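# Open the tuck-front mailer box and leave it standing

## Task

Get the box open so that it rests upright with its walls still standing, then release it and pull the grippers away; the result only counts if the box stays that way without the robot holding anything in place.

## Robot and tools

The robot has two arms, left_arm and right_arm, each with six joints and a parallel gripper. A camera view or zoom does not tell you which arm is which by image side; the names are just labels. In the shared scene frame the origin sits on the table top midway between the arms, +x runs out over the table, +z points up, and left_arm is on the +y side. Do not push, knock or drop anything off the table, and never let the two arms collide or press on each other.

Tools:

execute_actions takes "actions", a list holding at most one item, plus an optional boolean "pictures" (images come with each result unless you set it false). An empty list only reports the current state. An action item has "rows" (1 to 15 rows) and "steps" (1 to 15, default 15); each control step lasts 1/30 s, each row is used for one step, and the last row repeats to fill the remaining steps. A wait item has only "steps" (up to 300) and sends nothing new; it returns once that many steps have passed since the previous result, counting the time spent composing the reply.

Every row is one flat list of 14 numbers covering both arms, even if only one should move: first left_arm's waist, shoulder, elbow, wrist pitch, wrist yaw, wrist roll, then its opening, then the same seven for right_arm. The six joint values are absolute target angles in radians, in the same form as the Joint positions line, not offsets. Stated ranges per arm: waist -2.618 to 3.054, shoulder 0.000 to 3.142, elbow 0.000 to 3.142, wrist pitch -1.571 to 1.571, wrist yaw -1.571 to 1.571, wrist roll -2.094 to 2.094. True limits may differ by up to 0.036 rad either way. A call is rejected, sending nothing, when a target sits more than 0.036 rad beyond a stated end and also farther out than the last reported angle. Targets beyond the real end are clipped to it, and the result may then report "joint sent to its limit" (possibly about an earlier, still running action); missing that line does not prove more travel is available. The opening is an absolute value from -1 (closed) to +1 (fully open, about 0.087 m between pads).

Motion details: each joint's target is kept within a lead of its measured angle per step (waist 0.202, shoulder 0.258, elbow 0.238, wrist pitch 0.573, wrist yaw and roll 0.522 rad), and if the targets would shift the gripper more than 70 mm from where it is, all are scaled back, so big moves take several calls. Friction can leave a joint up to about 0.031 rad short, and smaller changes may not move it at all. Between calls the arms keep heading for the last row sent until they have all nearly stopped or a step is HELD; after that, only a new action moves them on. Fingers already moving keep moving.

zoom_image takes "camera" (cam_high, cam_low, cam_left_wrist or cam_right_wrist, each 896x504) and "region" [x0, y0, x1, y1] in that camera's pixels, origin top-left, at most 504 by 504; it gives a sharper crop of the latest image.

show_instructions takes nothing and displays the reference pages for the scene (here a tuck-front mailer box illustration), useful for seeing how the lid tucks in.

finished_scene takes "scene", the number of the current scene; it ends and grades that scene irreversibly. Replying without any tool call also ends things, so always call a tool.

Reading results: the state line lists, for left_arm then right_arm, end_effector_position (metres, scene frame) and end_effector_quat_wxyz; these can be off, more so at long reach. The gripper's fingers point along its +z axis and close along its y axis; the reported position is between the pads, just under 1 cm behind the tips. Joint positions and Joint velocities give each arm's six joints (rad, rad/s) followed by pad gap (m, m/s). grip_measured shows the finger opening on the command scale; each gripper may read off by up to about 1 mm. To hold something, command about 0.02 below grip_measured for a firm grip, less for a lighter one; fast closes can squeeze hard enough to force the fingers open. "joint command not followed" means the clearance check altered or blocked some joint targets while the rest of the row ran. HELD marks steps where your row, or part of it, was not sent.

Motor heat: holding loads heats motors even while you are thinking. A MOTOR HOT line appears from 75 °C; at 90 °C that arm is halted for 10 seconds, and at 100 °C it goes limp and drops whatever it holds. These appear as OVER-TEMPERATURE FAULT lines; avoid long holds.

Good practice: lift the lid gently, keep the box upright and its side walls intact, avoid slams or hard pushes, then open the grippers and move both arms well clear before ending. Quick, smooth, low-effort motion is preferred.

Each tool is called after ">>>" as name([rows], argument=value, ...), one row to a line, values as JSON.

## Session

>>> show_instructions()

Reference images for this scene: Tuck-front mailer box page 1, Tuck-front mailer box page 2.

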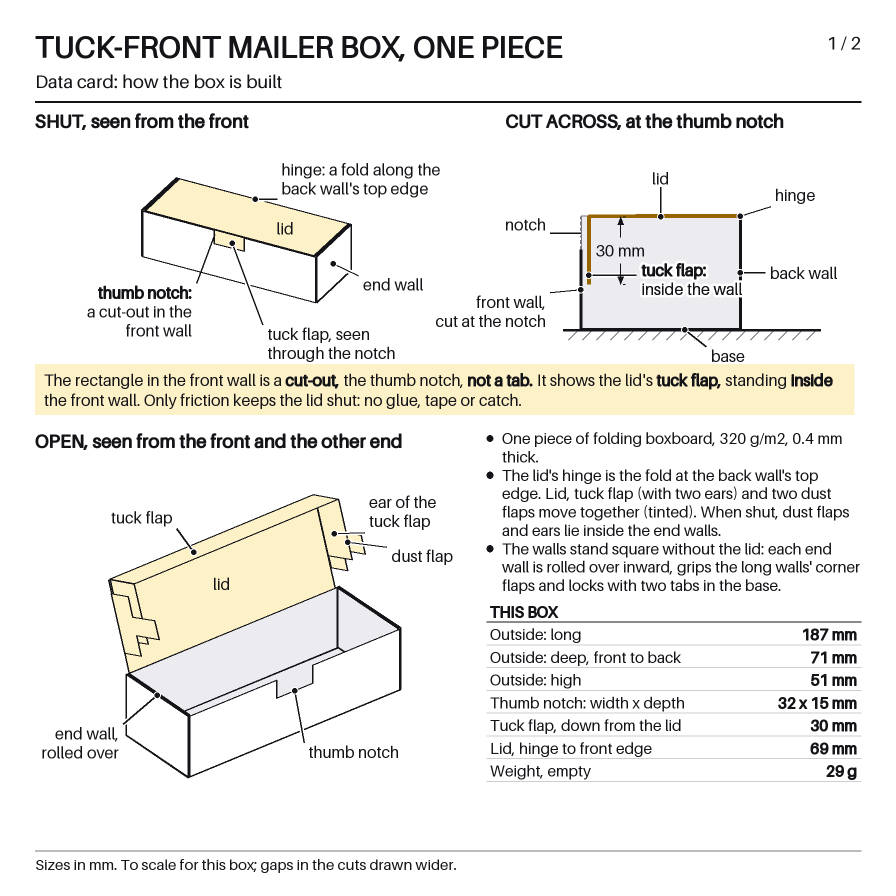

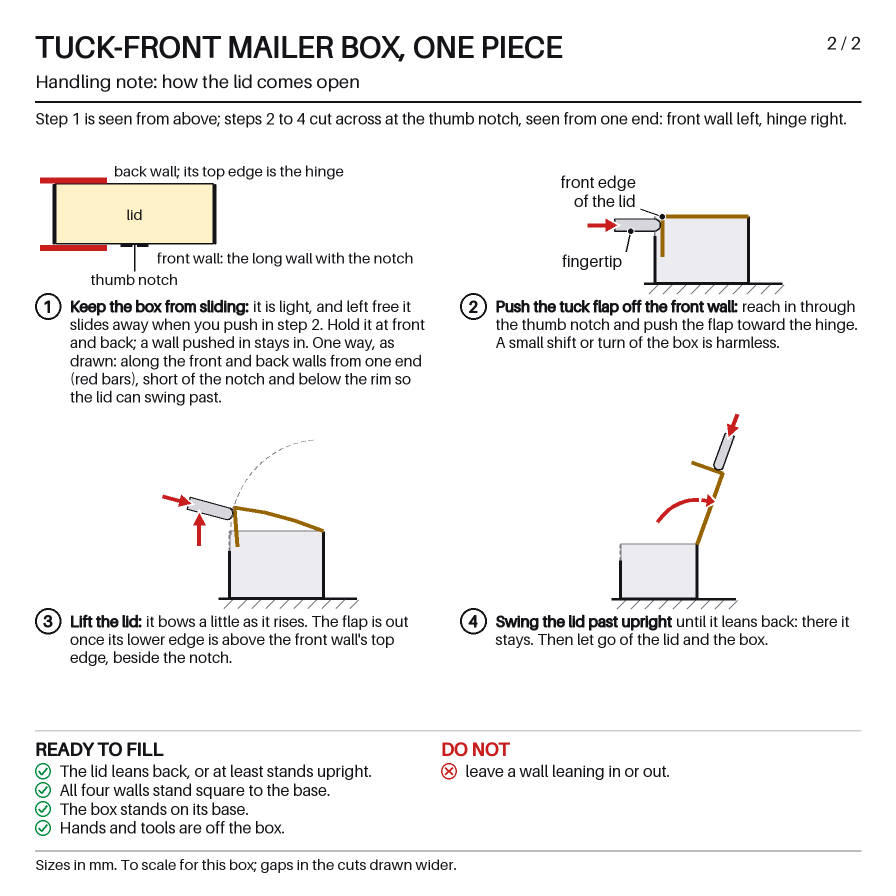

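>>> execute_actions(actions=[])

Scene clock: 0.00 s of 4600.00 s.
left_arm: end_effector_position=(+0.3691, +0.6125, +0.2142) grip_measured=+0.998 end_effector_quat_wxyz=(+0.220, -0.545, +0.780, -0.214) | right_arm: end_effector_position=(+0.0165, -0.0508, +0.1123) grip_measured=+0.982 end_effector_quat_wxyz=(-0.067, -0.498, +0.687, +0.524)
Joint positions: left_arm=[ 0.833  2.328  2.613 -1.544  0.549 -0.362  0.087] | right_arm=[ 0.611  1.577  0.945 -0.816 -1.111 -0.364  0.087]
Joint velocities: left_arm=[ 0.002 -0.002 -0.012  0.066 -0.051 -0.051  0.001] | right_arm=[ 0.002 -0.012  0.002  0.037 -0.066 -0.037  0.   ]
Motor temperatures (°C, as the motors report them): left_arm=[20 22 23 26 23 21] | right_arm=[22 24 26 28 20 21]

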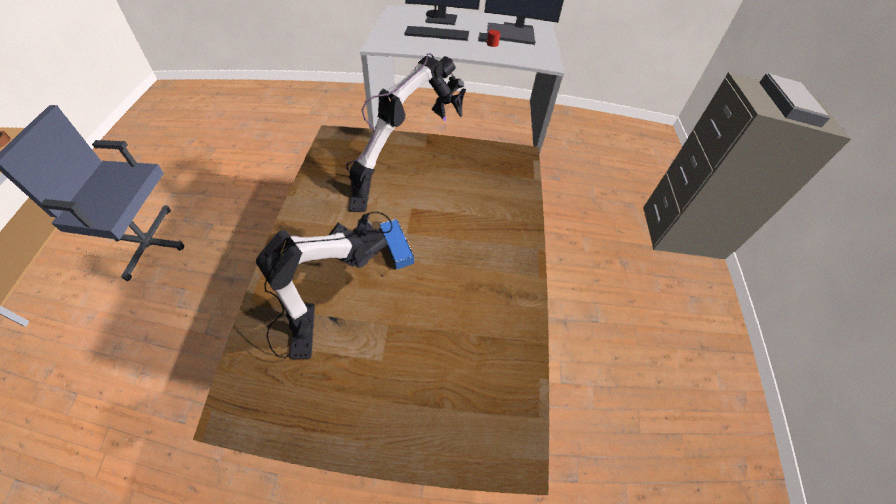

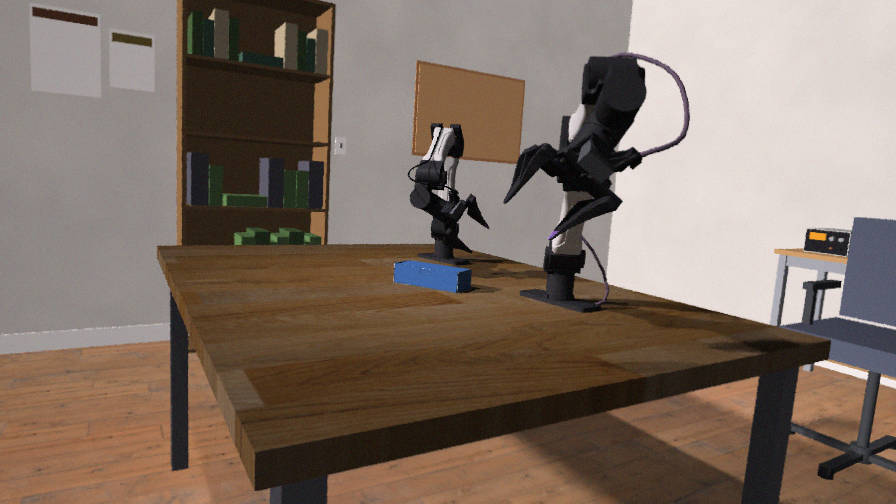

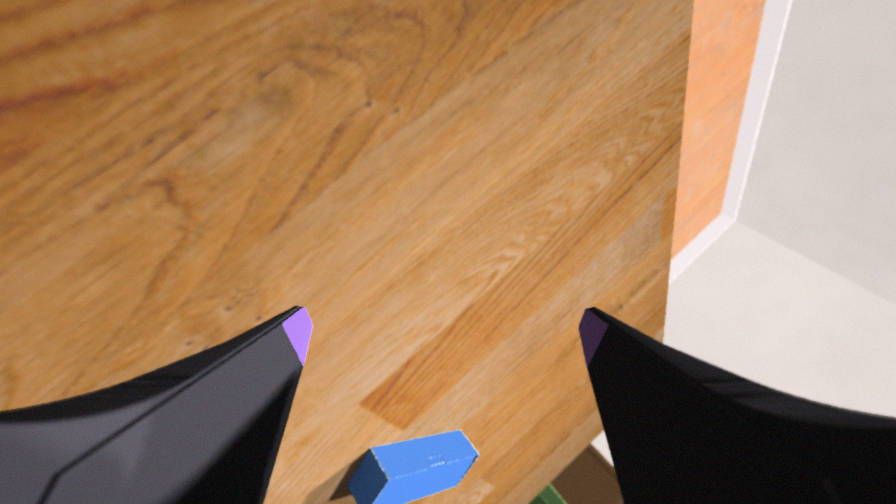

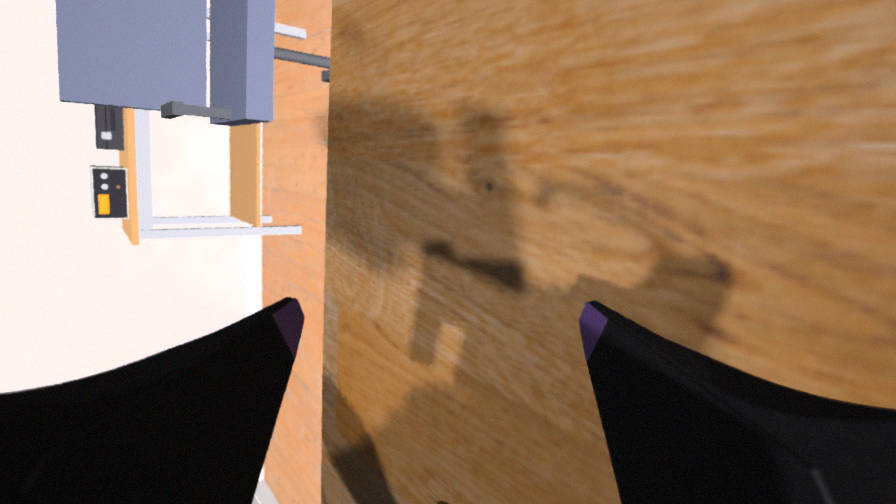

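>>> zoom_image(camera="cam_high", region=[340, 190, 460, 290])

>>> zoom_image(camera="cam_low", region=[370, 240, 500, 310])

Region (340, 190, 460, 290) of cam_high's 896x504 image, scaled by 4.200, with more detail than that image has.

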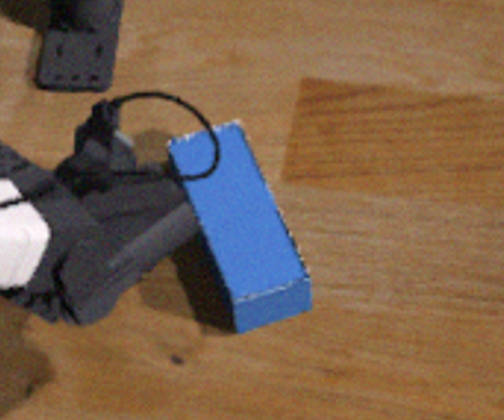

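Region (370, 240, 500, 310) of cam_low's 896x504 image, scaled by 3.877, with more detail than that image has; it fills the top 271 rows of this view, and the rest is white.

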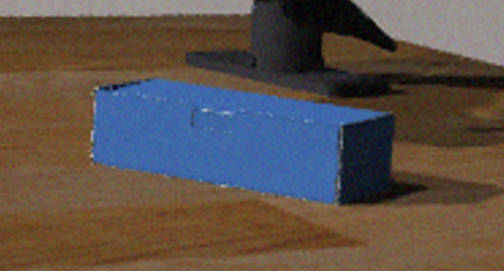

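>>> execute_actions([
  {"rows":[[0.830,2.327,2.611,-1.544,0.548,-0.361,1,0.610,1.576,0.945,-0.814,-1.109,-0.363,1],[0.820,2.324,2.606,-1.543,0.545,-0.359,1,0.607,1.573,0.945,-0.806,-1.103,-0.362,1],[0.805,2.320,2.597,-1.541,0.541,-0.355,1,0.603,1.568,0.945,-0.795,-1.094,-0.359,1],[0.782,2.314,2.585,-1.538,0.534,-0.350,1,0.597,1.560,0.944,-0.778,-1.081,-0.354,1],[0.753,2.306,2.569,-1.535,0.526,-0.343,1,0.589,1.551,0.944,-0.757,-1.064,-0.349,1],[0.717,2.296,2.549,-1.531,0.516,-0.335,1,0.579,1.539,0.942,-0.730,-1.043,-0.342,1],[0.675,2.285,2.526,-1.526,0.503,-0.325,1,0.568,1.525,0.940,-0.698,-1.019,-0.334,1],[0.628,2.272,2.500,-1.521,0.490,-0.314,1,0.555,1.509,0.936,-0.663,-0.991,-0.325,1],[0.577,2.258,2.472,-1.515,0.475,-0.302,1,0.541,1.492,0.931,-0.625,-0.961,-0.315,1],[0.526,2.244,2.444,-1.509,0.460,-0.290,1,0.527,1.475,0.924,-0.587,-0.931,-0.305,1],[0.474,2.230,2.415,-1.504,0.445,-0.278,1,0.513,1.458,0.917,-0.548,-0.901,-0.295,1],[0.423,2.216,2.387,-1.498,0.430,-0.265,1,0.498,1.442,0.908,-0.510,-0.871,-0.285,1],[0.372,2.202,2.359,-1.492,0.416,-0.253,1,0.484,1.425,0.898,-0.472,-0.841,-0.276,1],[0.321,2.188,2.331,-1.486,0.401,-0.241,1,0.470,1.408,0.887,-0.434,-0.811,-0.266,1],[0.269,2.174,2.302,-1.480,0.386,-0.229,1,0.456,1.391,0.875,-0.395,-0.781,-0.256,1]],"steps":15},
], pictures=false)

>>> execute_actions([
  {"rows":[[0.218,2.160,2.274,-1.475,0.371,-0.217,1,0.442,1.374,0.862,-0.357,-0.751,-0.246,1],[0.167,2.146,2.246,-1.469,0.356,-0.205,1,0.428,1.357,0.847,-0.319,-0.721,-0.236,1],[0.116,2.132,2.218,-1.463,0.341,-0.193,1,0.414,1.340,0.831,-0.281,-0.691,-0.226,1],[0.064,2.118,2.189,-1.457,0.327,-0.181,1,0.400,1.323,0.815,-0.243,-0.661,-0.217,1],[0.013,2.104,2.161,-1.452,0.312,-0.169,1,0.386,1.306,0.797,-0.204,-0.631,-0.207,1],[-0.038,2.090,2.133,-1.446,0.297,-0.157,1,0.372,1.289,0.778,-0.166,-0.601,-0.197,1],[-0.089,2.076,2.105,-1.440,0.282,-0.145,1,0.358,1.272,0.757,-0.128,-0.571,-0.187,1],[-0.143,2.062,2.075,-1.434,0.267,-0.132,1,0.343,1.255,0.735,-0.088,-0.540,-0.177,1],[-0.194,2.048,2.047,-1.428,0.252,-0.120,1,0.329,1.238,0.712,-0.050,-0.510,-0.167,1],[-0.245,2.034,2.019,-1.422,0.237,-0.108,1,0.315,1.221,0.688,-0.012,-0.480,-0.157,1],[-0.296,2.020,1.991,-1.417,0.222,-0.096,1,0.301,1.204,0.664,0.027,-0.450,-0.147,1],[-0.348,2.006,1.962,-1.411,0.208,-0.084,1,0.287,1.187,0.637,0.065,-0.420,-0.138,1],[-0.399,1.992,1.934,-1.405,0.193,-0.072,1,0.273,1.170,0.610,0.103,-0.390,-0.128,1],[-0.450,1.978,1.906,-1.399,0.178,-0.060,1,0.259,1.153,0.582,0.141,-0.360,-0.118,1],[-0.501,1.964,1.878,-1.394,0.163,-0.048,1,0.245,1.136,0.552,0.179,-0.330,-0.108,1]],"steps":15},
], pictures=false)

>>> execute_actions([
  {"rows":[[-0.553,1.950,1.849,-1.388,0.148,-0.036,1,0.231,1.119,0.521,0.218,-0.300,-0.098,1],[-0.604,1.936,1.821,-1.382,0.133,-0.024,1,0.217,1.102,0.489,0.256,-0.270,-0.088,1],[-0.655,1.922,1.793,-1.376,0.119,-0.012,1,0.203,1.085,0.456,0.294,-0.240,-0.079,1],[-0.706,1.908,1.765,-1.370,0.104,0.001,1,0.188,1.069,0.422,0.332,-0.210,-0.069,1],[-0.758,1.894,1.736,-1.365,0.089,0.013,1,0.174,1.052,0.387,0.371,-0.180,-0.059,1],[-0.809,1.880,1.708,-1.359,0.074,0.025,1,0.160,1.035,0.350,0.409,-0.150,-0.049,1],[-0.860,1.866,1.680,-1.353,0.059,0.037,1,0.146,1.018,0.312,0.447,-0.120,-0.039,1],[-0.907,1.853,1.654,-1.348,0.046,0.048,1,0.133,1.002,0.276,0.482,-0.092,-0.030,1],[-0.949,1.842,1.631,-1.343,0.033,0.058,1,0.122,0.988,0.244,0.514,-0.068,-0.022,1],[-0.985,1.832,1.611,-1.339,0.023,0.066,1,0.112,0.976,0.215,0.541,-0.047,-0.015,1],[-1.014,1.824,1.595,-1.336,0.012,0.073,1,0.104,0.967,0.192,0.562,-0.030,-0.010,1],[-1.037,1.818,1.583,-1.333,0.003,0.078,1,0.098,0.959,0.174,0.579,-0.017,-0.005,1],[-1.052,1.814,1.574,-1.331,-0.003,0.082,1,0.094,0.954,0.161,0.590,-0.005,0,1],[-1.061,1.811,1.569,-1.330,-0.006,0.084,1,0.091,0.951,0.153,0.597,0.005,0.005,1],[-1.065,1.810,1.567,-1.330,-0.008,0.085,1,0.09,0.95,0.15,0.60,0.008,0.005,1]],"steps":15},
], pictures=false)

>>> execute_actions([
  {"steps":10},
])

Scene clock: 17.30 s of 4600.00 s.
left_arm: end_effector_position=(+0.4403, +0.4264, +0.1884) grip_measured=+0.998 end_effector_quat_wxyz=(+0.130, -0.336, +0.909, -0.209) | right_arm: end_effector_position=(+0.1004, -0.0434, +0.1212) grip_measured=+0.982 end_effector_quat_wxyz=(+0.140, -0.510, +0.713, +0.461)
Joint positions: left_arm=[ 0.36   2.221  2.367 -1.49   0.447 -0.286  0.087] | right_arm=[ 0.487  1.432  0.922 -0.551 -0.908 -0.299  0.087]
Joint velocities: left_arm=[-1.609 -0.388 -0.847  0.125 -0.374  0.286 -0.   ] | right_arm=[-0.418 -0.505 -0.31   1.048  0.769  0.286 -0.001]
Motor temperatures (°C, as the motors report them): left_arm=[20 28 25 26 23 21] | right_arm=[22 26 27 27 20 21]
Steps of this call (steps 1 to 90: nothing new was sent; then 13.80 s passed at rest; steps 91 to 105: all 15 steps of this action). Readings (joint positions):
91: left_arm=[0.833 2.328 2.613 -1.544 0.549 -0.362] | right_arm=[0.611 1.577 0.945 -0.816 -1.111 -0.364]
92: left_arm=[0.833 2.328 2.613 -1.544 0.549 -0.362] | right_arm=[0.611 1.577 0.945 -0.816 -1.111 -0.364]
94: left_arm=[0.827 2.328 2.613 -1.544 0.546 -0.362] | right_arm=[0.610 1.577 0.945 -0.812 -1.107 -0.363]
98: left_arm=[0.743 2.303 2.558 -1.531 0.518 -0.350] | right_arm=[0.587 1.555 0.945 -0.766 -1.067 -0.350]
105: the state above

Scene clock: 17.80 s of 4600.00 s.
left_arm: end_effector_position=(+0.3554, +0.1595, +0.1520) grip_measured=+0.998 end_effector_quat_wxyz=(+0.026, +0.100, +0.987, -0.125) | right_arm: end_effector_position=(+0.2298, -0.1048, +0.1243) grip_measured=+0.982 end_effector_quat_wxyz=(+0.440, -0.373, +0.768, +0.277)
Joint positions: left_arm=[-0.411  2.005  1.946 -1.41   0.236 -0.109  0.087] | right_arm=[ 0.276  1.179  0.626  0.012 -0.47  -0.156  0.087]
Joint velocities: left_arm=[-1.443 -0.398 -0.818  0.198 -0.432  0.315 -0.001] | right_arm=[-0.413 -0.501 -0.828  1.121  0.916  0.286  0.001]
Motor temperatures (°C, as the motors report them): left_arm=[20 28 25 26 23 21] | right_arm=[22 26 27 28 20 21]
Steps of this call (steps 1 to 15: all 15 steps of this action). Readings (joint positions):
1: left_arm=[0.304 2.208 2.339 -1.485 0.436 -0.275] | right_arm=[0.473 1.414 0.911 -0.515 -0.881 -0.289]
2: left_arm=[0.250 2.194 2.310 -1.480 0.423 -0.263] | right_arm=[0.459 1.397 0.898 -0.478 -0.853 -0.281]
4: left_arm=[0.148 2.164 2.254 -1.470 0.397 -0.240] | right_arm=[0.431 1.365 0.868 -0.405 -0.796 -0.262]
8: left_arm=[-0.050 2.103 2.143 -1.450 0.339 -0.193] | right_arm=[0.375 1.299 0.795 -0.257 -0.679 -0.224]
15: the state above

Scene clock: 18.30 s of 4600.00 s.
left_arm: end_effector_position=(+0.1898, +0.0677, +0.1217) grip_measured=+0.998 end_effector_quat_wxyz=(-0.016, +0.479, +0.878, -0.017) | right_arm: end_effector_position=(+0.2594, -0.2219, +0.0886) grip_measured=+0.982 end_effector_quat_wxyz=(+0.588, -0.150, +0.787, +0.110)
Joint positions: left_arm=[-1.059  1.828  1.595 -1.351  0.044  0.053  0.087] | right_arm=[ 0.101  0.973  0.18   0.504 -0.066 -0.023  0.087]
Joint velocities: left_arm=[-0.3   -0.134 -0.193  0.095 -0.183  0.183 -0.   ] | right_arm=[-0.081 -0.1   -0.291  0.447  0.476  0.11   0.   ]
Motor temperatures (°C, as the motors report them): left_arm=[20 28 25 26 23 21] | right_arm=[22 26 27 28 20 21]
Steps of this call (steps 1 to 15: all 15 steps of this action). Readings (joint positions):
1: left_arm=[-0.462 1.991 1.917 -1.404 0.221 -0.097] | right_arm=[0.262 1.162 0.597 0.050 -0.440 -0.146]
2: left_arm=[-0.514 1.978 1.888 -1.399 0.206 -0.085] | right_arm=[0.248 1.145 0.567 0.089 -0.410 -0.136]
4: left_arm=[-0.616 1.950 1.832 -1.388 0.177 -0.061] | right_arm=[0.220 1.111 0.504 0.165 -0.350 -0.117]
8: left_arm=[-0.820 1.894 1.720 -1.365 0.118 -0.012] | right_arm=[0.163 1.045 0.363 0.318 -0.230 -0.077]
15: the state above

Scene clock: 18.63 s of 4600.00 s.
left_arm: end_effector_position=(+0.1944, +0.0702, +0.1213) grip_measured=+0.998 end_effector_quat_wxyz=(-0.004, +0.491, +0.871, -0.001) | right_arm: end_effector_position=(+0.2679, -0.2297, +0.1033) grip_measured=+0.982 end_effector_quat_wxyz=(+0.619, -0.122, +0.770, +0.097)
Joint positions: left_arm=[-1.067  1.822  1.587 -1.342  0.005  0.073  0.087] | right_arm=[ 0.098  0.967  0.17   0.581 -0.011 -0.004  0.087]
Joint velocities: left_arm=[-0.007 -0.007 -0.002  0.081 -0.081  0.095 -0.   ] | right_arm=[ 0.032  0.012  0.007  0.095  0.022 -0.081 -0.   ]
Motor temperatures (°C, as the motors report them): left_arm=[20 28 25 26 23 21] | right_arm=[22 26 27 28 20 21]
Steps of this call (steps 1 to 10: the robot went on to your last target). Readings (joint positions):
1: left_arm=[-1.065 1.825 1.590 -1.351 0.037 0.058] | right_arm=[0.099 0.970 0.173 0.518 -0.053 -0.019]
2: left_arm=[-1.067 1.824 1.588 -1.351 0.031 0.062] | right_arm=[0.098 0.969 0.170 0.530 -0.043 -0.015]
4: left_arm=[-1.067 1.823 1.587 -1.348 0.019 0.066] | right_arm=[0.098 0.968 0.170 0.550 -0.029 -0.010]
8: left_arm=[-1.067 1.822 1.587 -1.343 0.008 0.071] | right_arm=[0.098 0.967 0.170 0.575 -0.015 -0.005]
10: the state above

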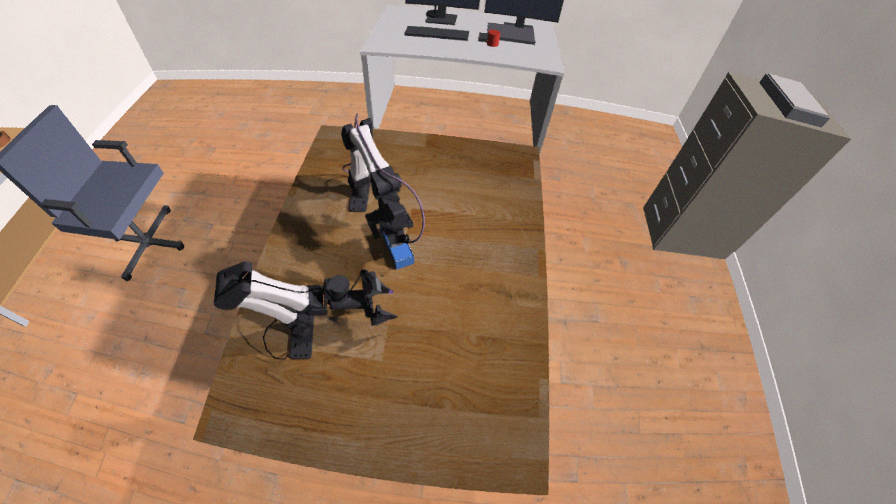

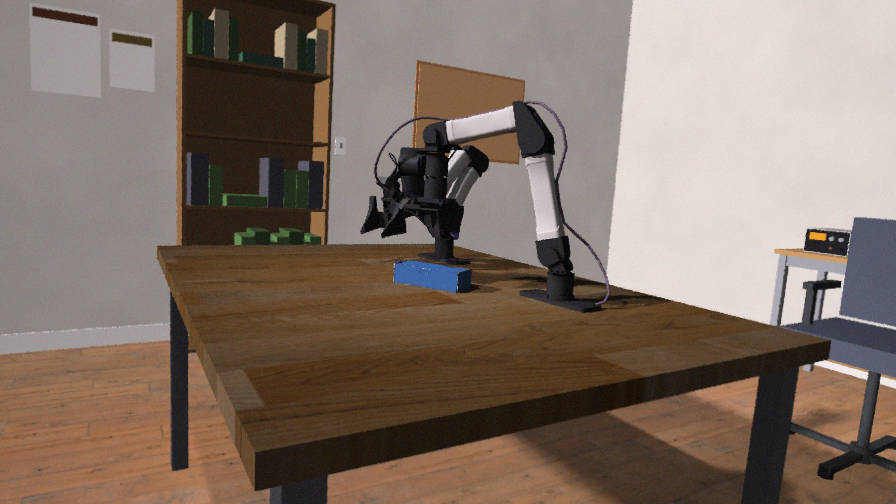

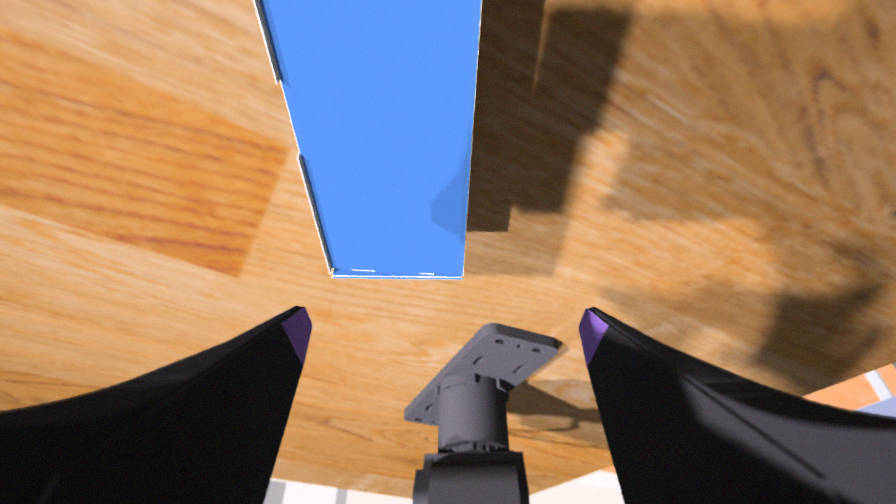

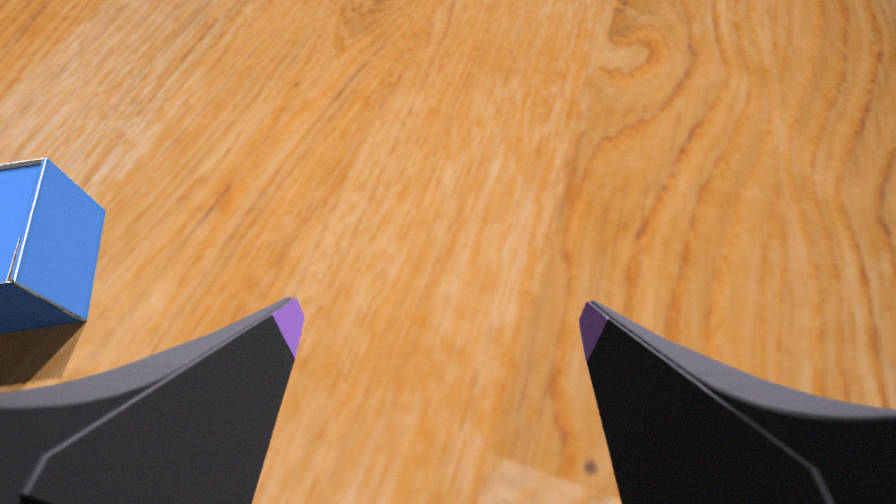

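>>> execute_actions([
  {"rows":[[-1.055,1.83,1.565,-1.31,-0.005,0.10,1,0.09,0.95,0.15,0.60,0.008,0.005,1],[-1.04,1.84,1.555,-1.29,-0.005,0.115,1,0.09,0.95,0.15,0.60,0.008,0.005,1],[-1.025,1.843,1.54,-1.27,-0.005,0.13,1,0.09,0.95,0.15,0.60,0.008,0.005,1],[-1.01,1.846,1.525,-1.25,-0.005,0.145,1,0.09,0.95,0.15,0.60,0.008,0.005,1],[-0.998,1.849,1.51,-1.23,-0.005,0.155,1,0.09,0.95,0.15,0.60,0.008,0.005,1],[-0.99,1.852,1.495,-1.21,-0.005,0.16,1,0.09,0.95,0.15,0.60,0.008,0.005,1],[-0.985,1.855,1.48,-1.19,-0.005,0.16,1,0.09,0.95,0.15,0.60,0.008,0.005,1],[-0.985,1.858,1.465,-1.17,-0.005,0.16,1,0.09,0.95,0.15,0.60,0.008,0.005,1],[-0.985,1.861,1.45,-1.155,-0.005,0.16,1,0.09,0.95,0.15,0.60,0.008,0.005,1],[-0.985,1.864,1.435,-1.14,-0.005,0.16,1,0.09,0.95,0.15,0.60,0.008,0.005,1],[-0.985,1.867,1.42,-1.13,-0.005,0.16,1,0.09,0.95,0.15,0.60,0.008,0.005,1],[-0.985,1.87,1.405,-1.13,-0.005,0.16,1,0.09,0.95,0.15,0.60,0.008,0.005,1]],"steps":15},
])

Scene clock: 24.03 s of 4600.00 s.
left_arm: end_effector_position=(+0.2150, +0.0885, +0.0705) grip_measured=+0.998 end_effector_quat_wxyz=(-0.013, +0.488, +0.873, +0.006) | right_arm: end_effector_position=(+0.2689, -0.2304, +0.1051) grip_measured=+0.982 end_effector_quat_wxyz=(+0.622, -0.119, +0.768, +0.096)
Joint positions: left_arm=[-0.988  1.856  1.423 -1.167 -0.003  0.145  0.087] | right_arm=[ 0.098  0.967  0.17   0.588 -0.005 -0.001  0.087]
Joint velocities: left_arm=[-0.002  0.105 -0.12   0.139 -0.022  0.022 -0.001] | right_arm=[ 0.012 -0.007 -0.002 -0.11   0.022  0.066 -0.   ]
Motor temperatures (°C, as the motors report them): left_arm=[20 28 25 26 23 21] | right_arm=[22 26 27 29 20 21]
Steps of this call (steps 1 to 30: the robot went on to your last target; steps 31 to 90: nothing new was sent; then 1.90 s passed at rest; steps 91 to 105: all 15 steps of this action). Readings (joint positions):
91: left_arm=[-1.067 1.822 1.587 -1.338 -0.001 0.077] | right_arm=[0.098 0.967 0.170 0.588 -0.005 -0.001]
92: left_arm=[-1.065 1.822 1.586 -1.332 -0.000 0.082] | right_arm=[0.098 0.967 0.170 0.588 -0.005 -0.001]
94: left_arm=[-1.051 1.822 1.571 -1.309 -0.000 0.098] | right_arm=[0.098 0.967 0.170 0.588 -0.005 -0.001]
98: left_arm=[-0.999 1.826 1.513 -1.249 -0.001 0.128] | right_arm=[0.098 0.967 0.170 0.588 -0.005 -0.001]
105: the state above

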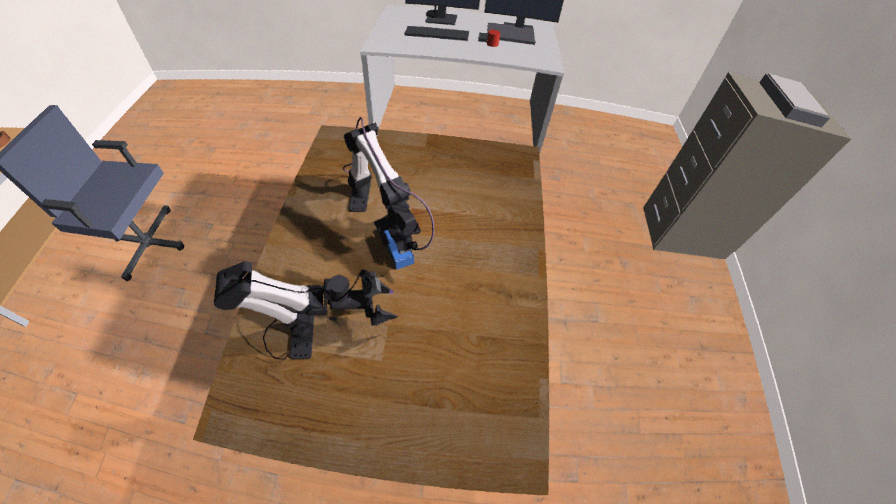

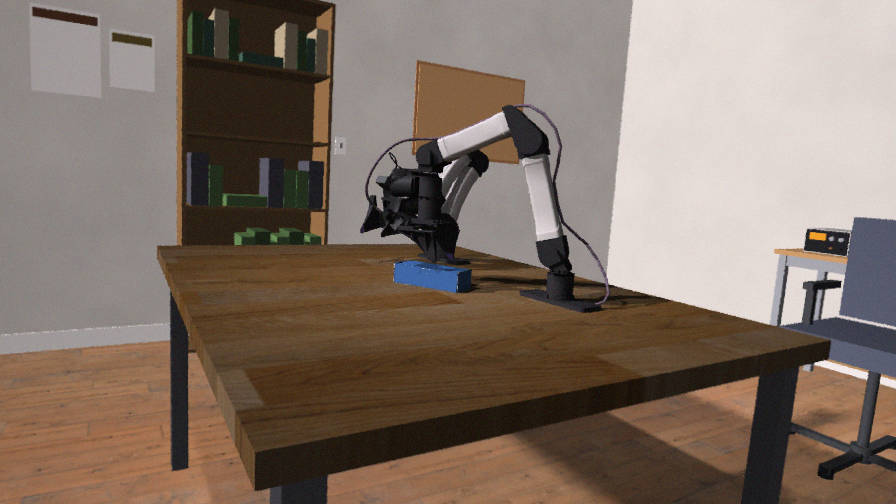

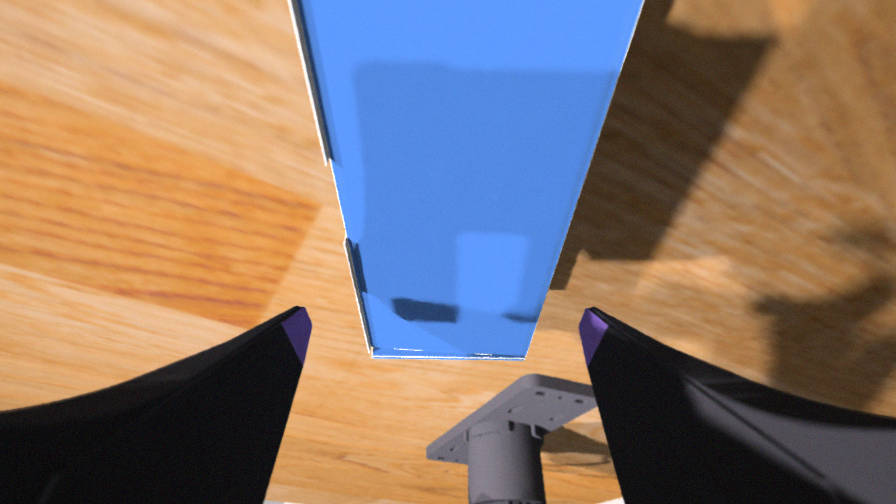

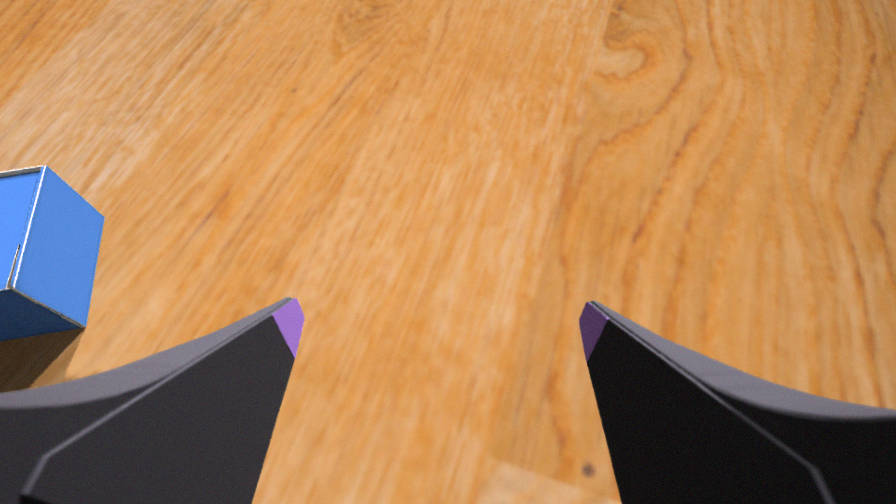

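>>> execute_actions([
  {"rows":[[-0.998,1.874,1.395,-1.11,-0.005,0.165,1,0.09,0.95,0.15,0.60,0.008,0.005,1],[-1.003,1.878,1.385,-1.09,-0.005,0.17,1,0.09,0.95,0.15,0.60,0.008,0.005,1],[-1.003,1.882,1.373,-1.07,-0.005,0.17,1,0.09,0.95,0.15,0.60,0.008,0.005,1],[-1.003,1.886,1.361,-1.05,-0.005,0.17,1,0.09,0.95,0.15,0.60,0.008,0.005,1],[-1.003,1.891,1.349,-1.03,-0.005,0.17,1,0.09,0.95,0.15,0.60,0.008,0.005,1],[-1.003,1.896,1.337,-1.01,-0.005,0.17,1,0.09,0.95,0.15,0.60,0.008,0.005,1],[-1.003,1.901,1.325,-0.99,-0.005,0.17,1,0.09,0.95,0.15,0.60,0.008,0.005,1],[-1.003,1.906,1.313,-0.975,-0.005,0.17,1,0.09,0.95,0.15,0.60,0.008,0.005,1],[-1.003,1.911,1.301,-0.96,-0.005,0.17,1,0.09,0.95,0.15,0.60,0.008,0.005,1],[-1.003,1.915,1.29,-0.95,-0.005,0.17,1,0.09,0.95,0.15,0.60,0.008,0.005,1],[-1.003,1.918,1.28,-0.942,-0.005,0.17,0.95,0.09,0.95,0.15,0.60,0.008,0.005,1],[-1.003,1.92,1.273,-0.94,-0.005,0.17,0.9,0.09,0.95,0.15,0.60,0.008,0.005,1],[-1.003,1.92,1.269,-0.94,-0.005,0.17,0.85,0.09,0.95,0.15,0.60,0.008,0.005,1],[-1.003,1.92,1.269,-0.94,-0.005,0.17,0.8,0.09,0.95,0.15,0.60,0.008,0.005,1],[-1.003,1.92,1.269,-0.94,-0.005,0.17,0.76,0.09,0.95,0.15,0.60,0.008,0.005,1]],"steps":15},
], pictures=false)

>>> execute_actions([
  {"rows":[[-1.003,1.92,1.269,-0.94,-0.005,0.17,0.73,0.09,0.95,0.15,0.60,0.008,0.005,1],[-1.003,1.92,1.269,-0.94,-0.005,0.17,0.70,0.09,0.95,0.15,0.60,0.008,0.005,1],[-1.003,1.92,1.269,-0.94,-0.005,0.17,0.68,0.09,0.95,0.15,0.60,0.008,0.005,1],[-1.003,1.92,1.269,-0.94,-0.005,0.17,0.66,0.09,0.95,0.15,0.60,0.008,0.005,1],[-1.003,1.92,1.269,-0.94,-0.005,0.17,0.645,0.09,0.95,0.15,0.60,0.008,0.005,1],[-1.003,1.92,1.269,-0.94,-0.005,0.17,0.63,0.09,0.95,0.15,0.60,0.008,0.005,1],[-1.003,1.92,1.269,-0.94,-0.005,0.17,0.62,0.09,0.95,0.15,0.60,0.008,0.005,1],[-1.003,1.92,1.269,-0.94,-0.005,0.17,0.61,0.09,0.95,0.15,0.60,0.008,0.005,1],[-1.003,1.92,1.269,-0.94,-0.005,0.17,0.60,0.09,0.95,0.15,0.60,0.008,0.005,1]],"steps":13},
])

Scene clock: 27.27 s of 4600.00 s.
left_arm: end_effector_position=(+0.2147, +0.0873, +0.0210) grip_measured=+0.782 end_effector_quat_wxyz=(-0.011, +0.497, +0.868, +0.006) | right_arm: end_effector_position=(+0.2689, -0.2304, +0.1052) grip_measured=+0.982 end_effector_quat_wxyz=(+0.622, -0.119, +0.768, +0.096)
Joint positions: left_arm=[-0.993  1.907  1.287 -0.976 -0.003  0.159  0.078] | right_arm=[ 0.098  0.967  0.17   0.589 -0.005 -0.001  0.087]
Joint velocities: left_arm=[-0.007  0.042 -0.105  0.095 -0.051 -0.007 -0.038] | right_arm=[ 0.012 -0.012 -0.007 -0.007  0.022 -0.066  0.001]
Motor temperatures (°C, as the motors report them): left_arm=[20 28 25 26 23 21] | right_arm=[22 26 27 30 20 21]
Steps of this call (steps 1 to 30: the robot went on to your last target; steps 31 to 82: nothing new was sent; steps 83 to 97: all 15 steps of this action). Readings (joint positions):
83: left_arm=[-0.988 1.859 1.420 -1.138 -0.003 0.150] | right_arm=[0.098 0.967 0.170 0.588 -0.005 -0.001]
84: left_arm=[-0.988 1.859 1.418 -1.132 -0.003 0.152] | right_arm=[0.098 0.967 0.170 0.588 -0.005 -0.001]
86: left_arm=[-0.991 1.859 1.404 -1.108 -0.003 0.155] | right_arm=[0.098 0.967 0.170 0.589 -0.005 -0.001]
90: left_arm=[-0.993 1.870 1.357 -1.050 -0.003 0.158] | right_arm=[0.098 0.967 0.170 0.589 -0.005 -0.001]
97: the state above

Scene clock: 27.70 s of 4600.00 s.
left_arm: end_effector_position=(+0.2175, +0.0840, +0.0192) grip_measured=+0.601 end_effector_quat_wxyz=(-0.003, +0.497, +0.868, +0.003) | right_arm: end_effector_position=(+0.2689, -0.2304, +0.1052) grip_measured=+0.982 end_effector_quat_wxyz=(+0.622, -0.119, +0.768, +0.096)
Joint positions: left_arm=[-0.993  1.908  1.285 -0.955 -0.003  0.16   0.07 ] | right_arm=[ 0.098  0.967  0.17   0.589 -0.005 -0.001  0.087]
Joint velocities: left_arm=[-0.002 -0.002 -0.012  0.037 -0.081 -0.066 -0.001] | right_arm=[-0.027  0.002 -0.017  0.022  0.022  0.066  0.   ]
Motor temperatures (°C, as the motors report them): left_arm=[20 28 25 26 23 21] | right_arm=[22 26 27 30 20 21]
Steps of this call (steps 1 to 13: all 13 steps of this action). Readings (joint positions):
1: left_arm=[-0.993 1.908 1.285 -0.973 -0.003 0.160] | right_arm=[0.098 0.967 0.170 0.589 -0.005 -0.001]
2: left_arm=[-0.993 1.908 1.285 -0.970 -0.003 0.160] | right_arm=[0.098 0.967 0.170 0.589 -0.005 -0.001]
4: left_arm=[-0.993 1.908 1.285 -0.963 -0.003 0.160] | right_arm=[0.098 0.967 0.170 0.589 -0.005 -0.001]
8: left_arm=[-0.993 1.908 1.285 -0.956 -0.003 0.160] | right_arm=[0.098 0.967 0.170 0.589 -0.005 -0.001]
13: the state above

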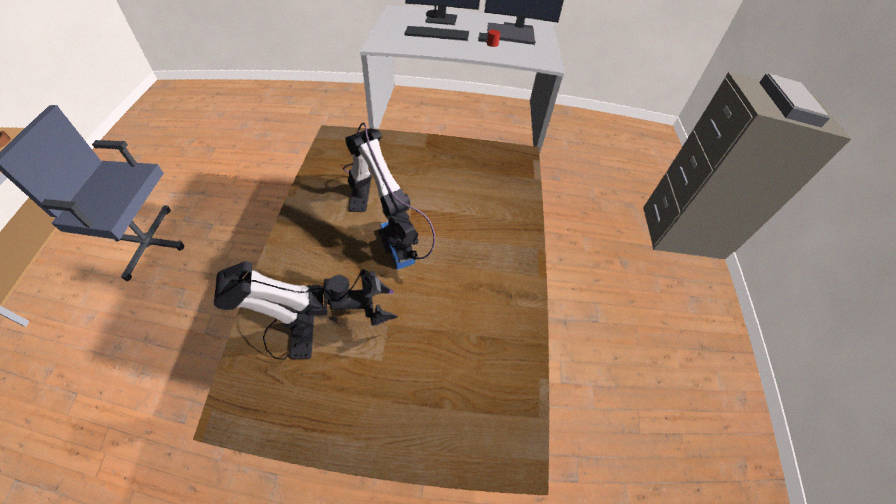

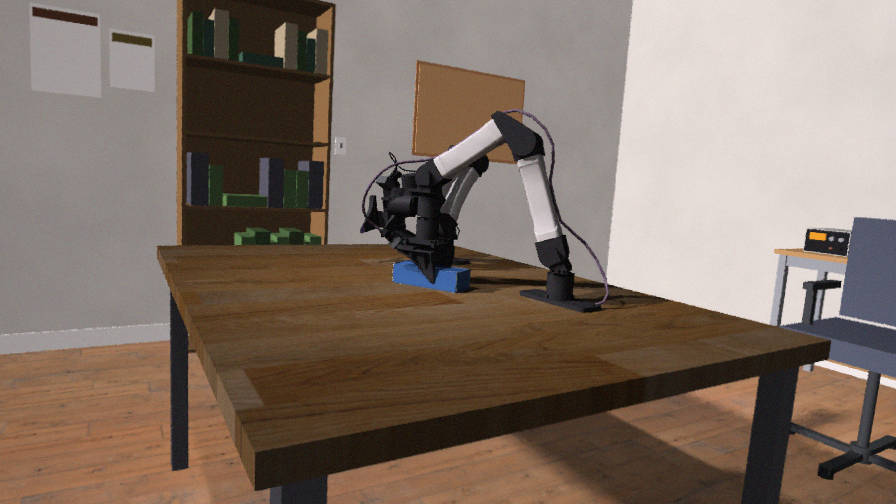

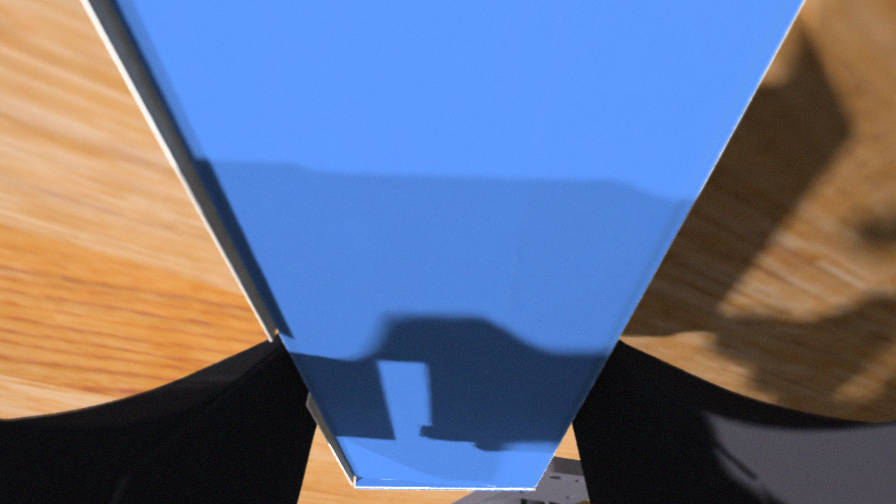

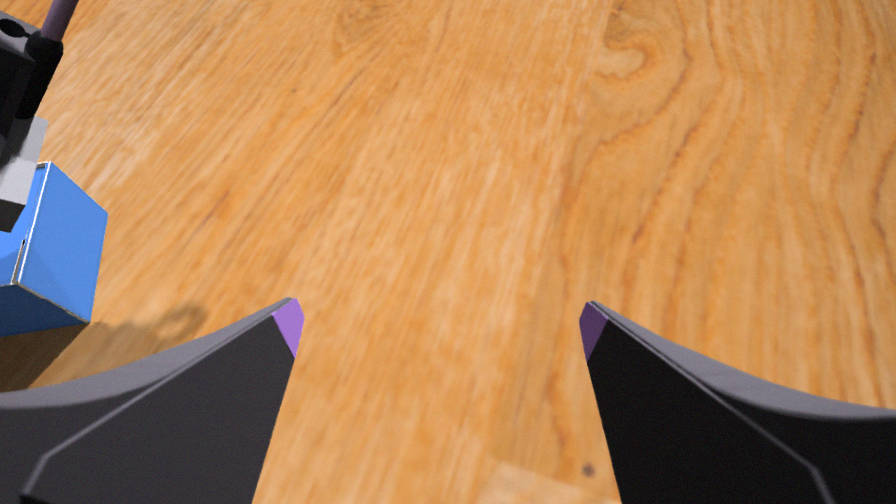

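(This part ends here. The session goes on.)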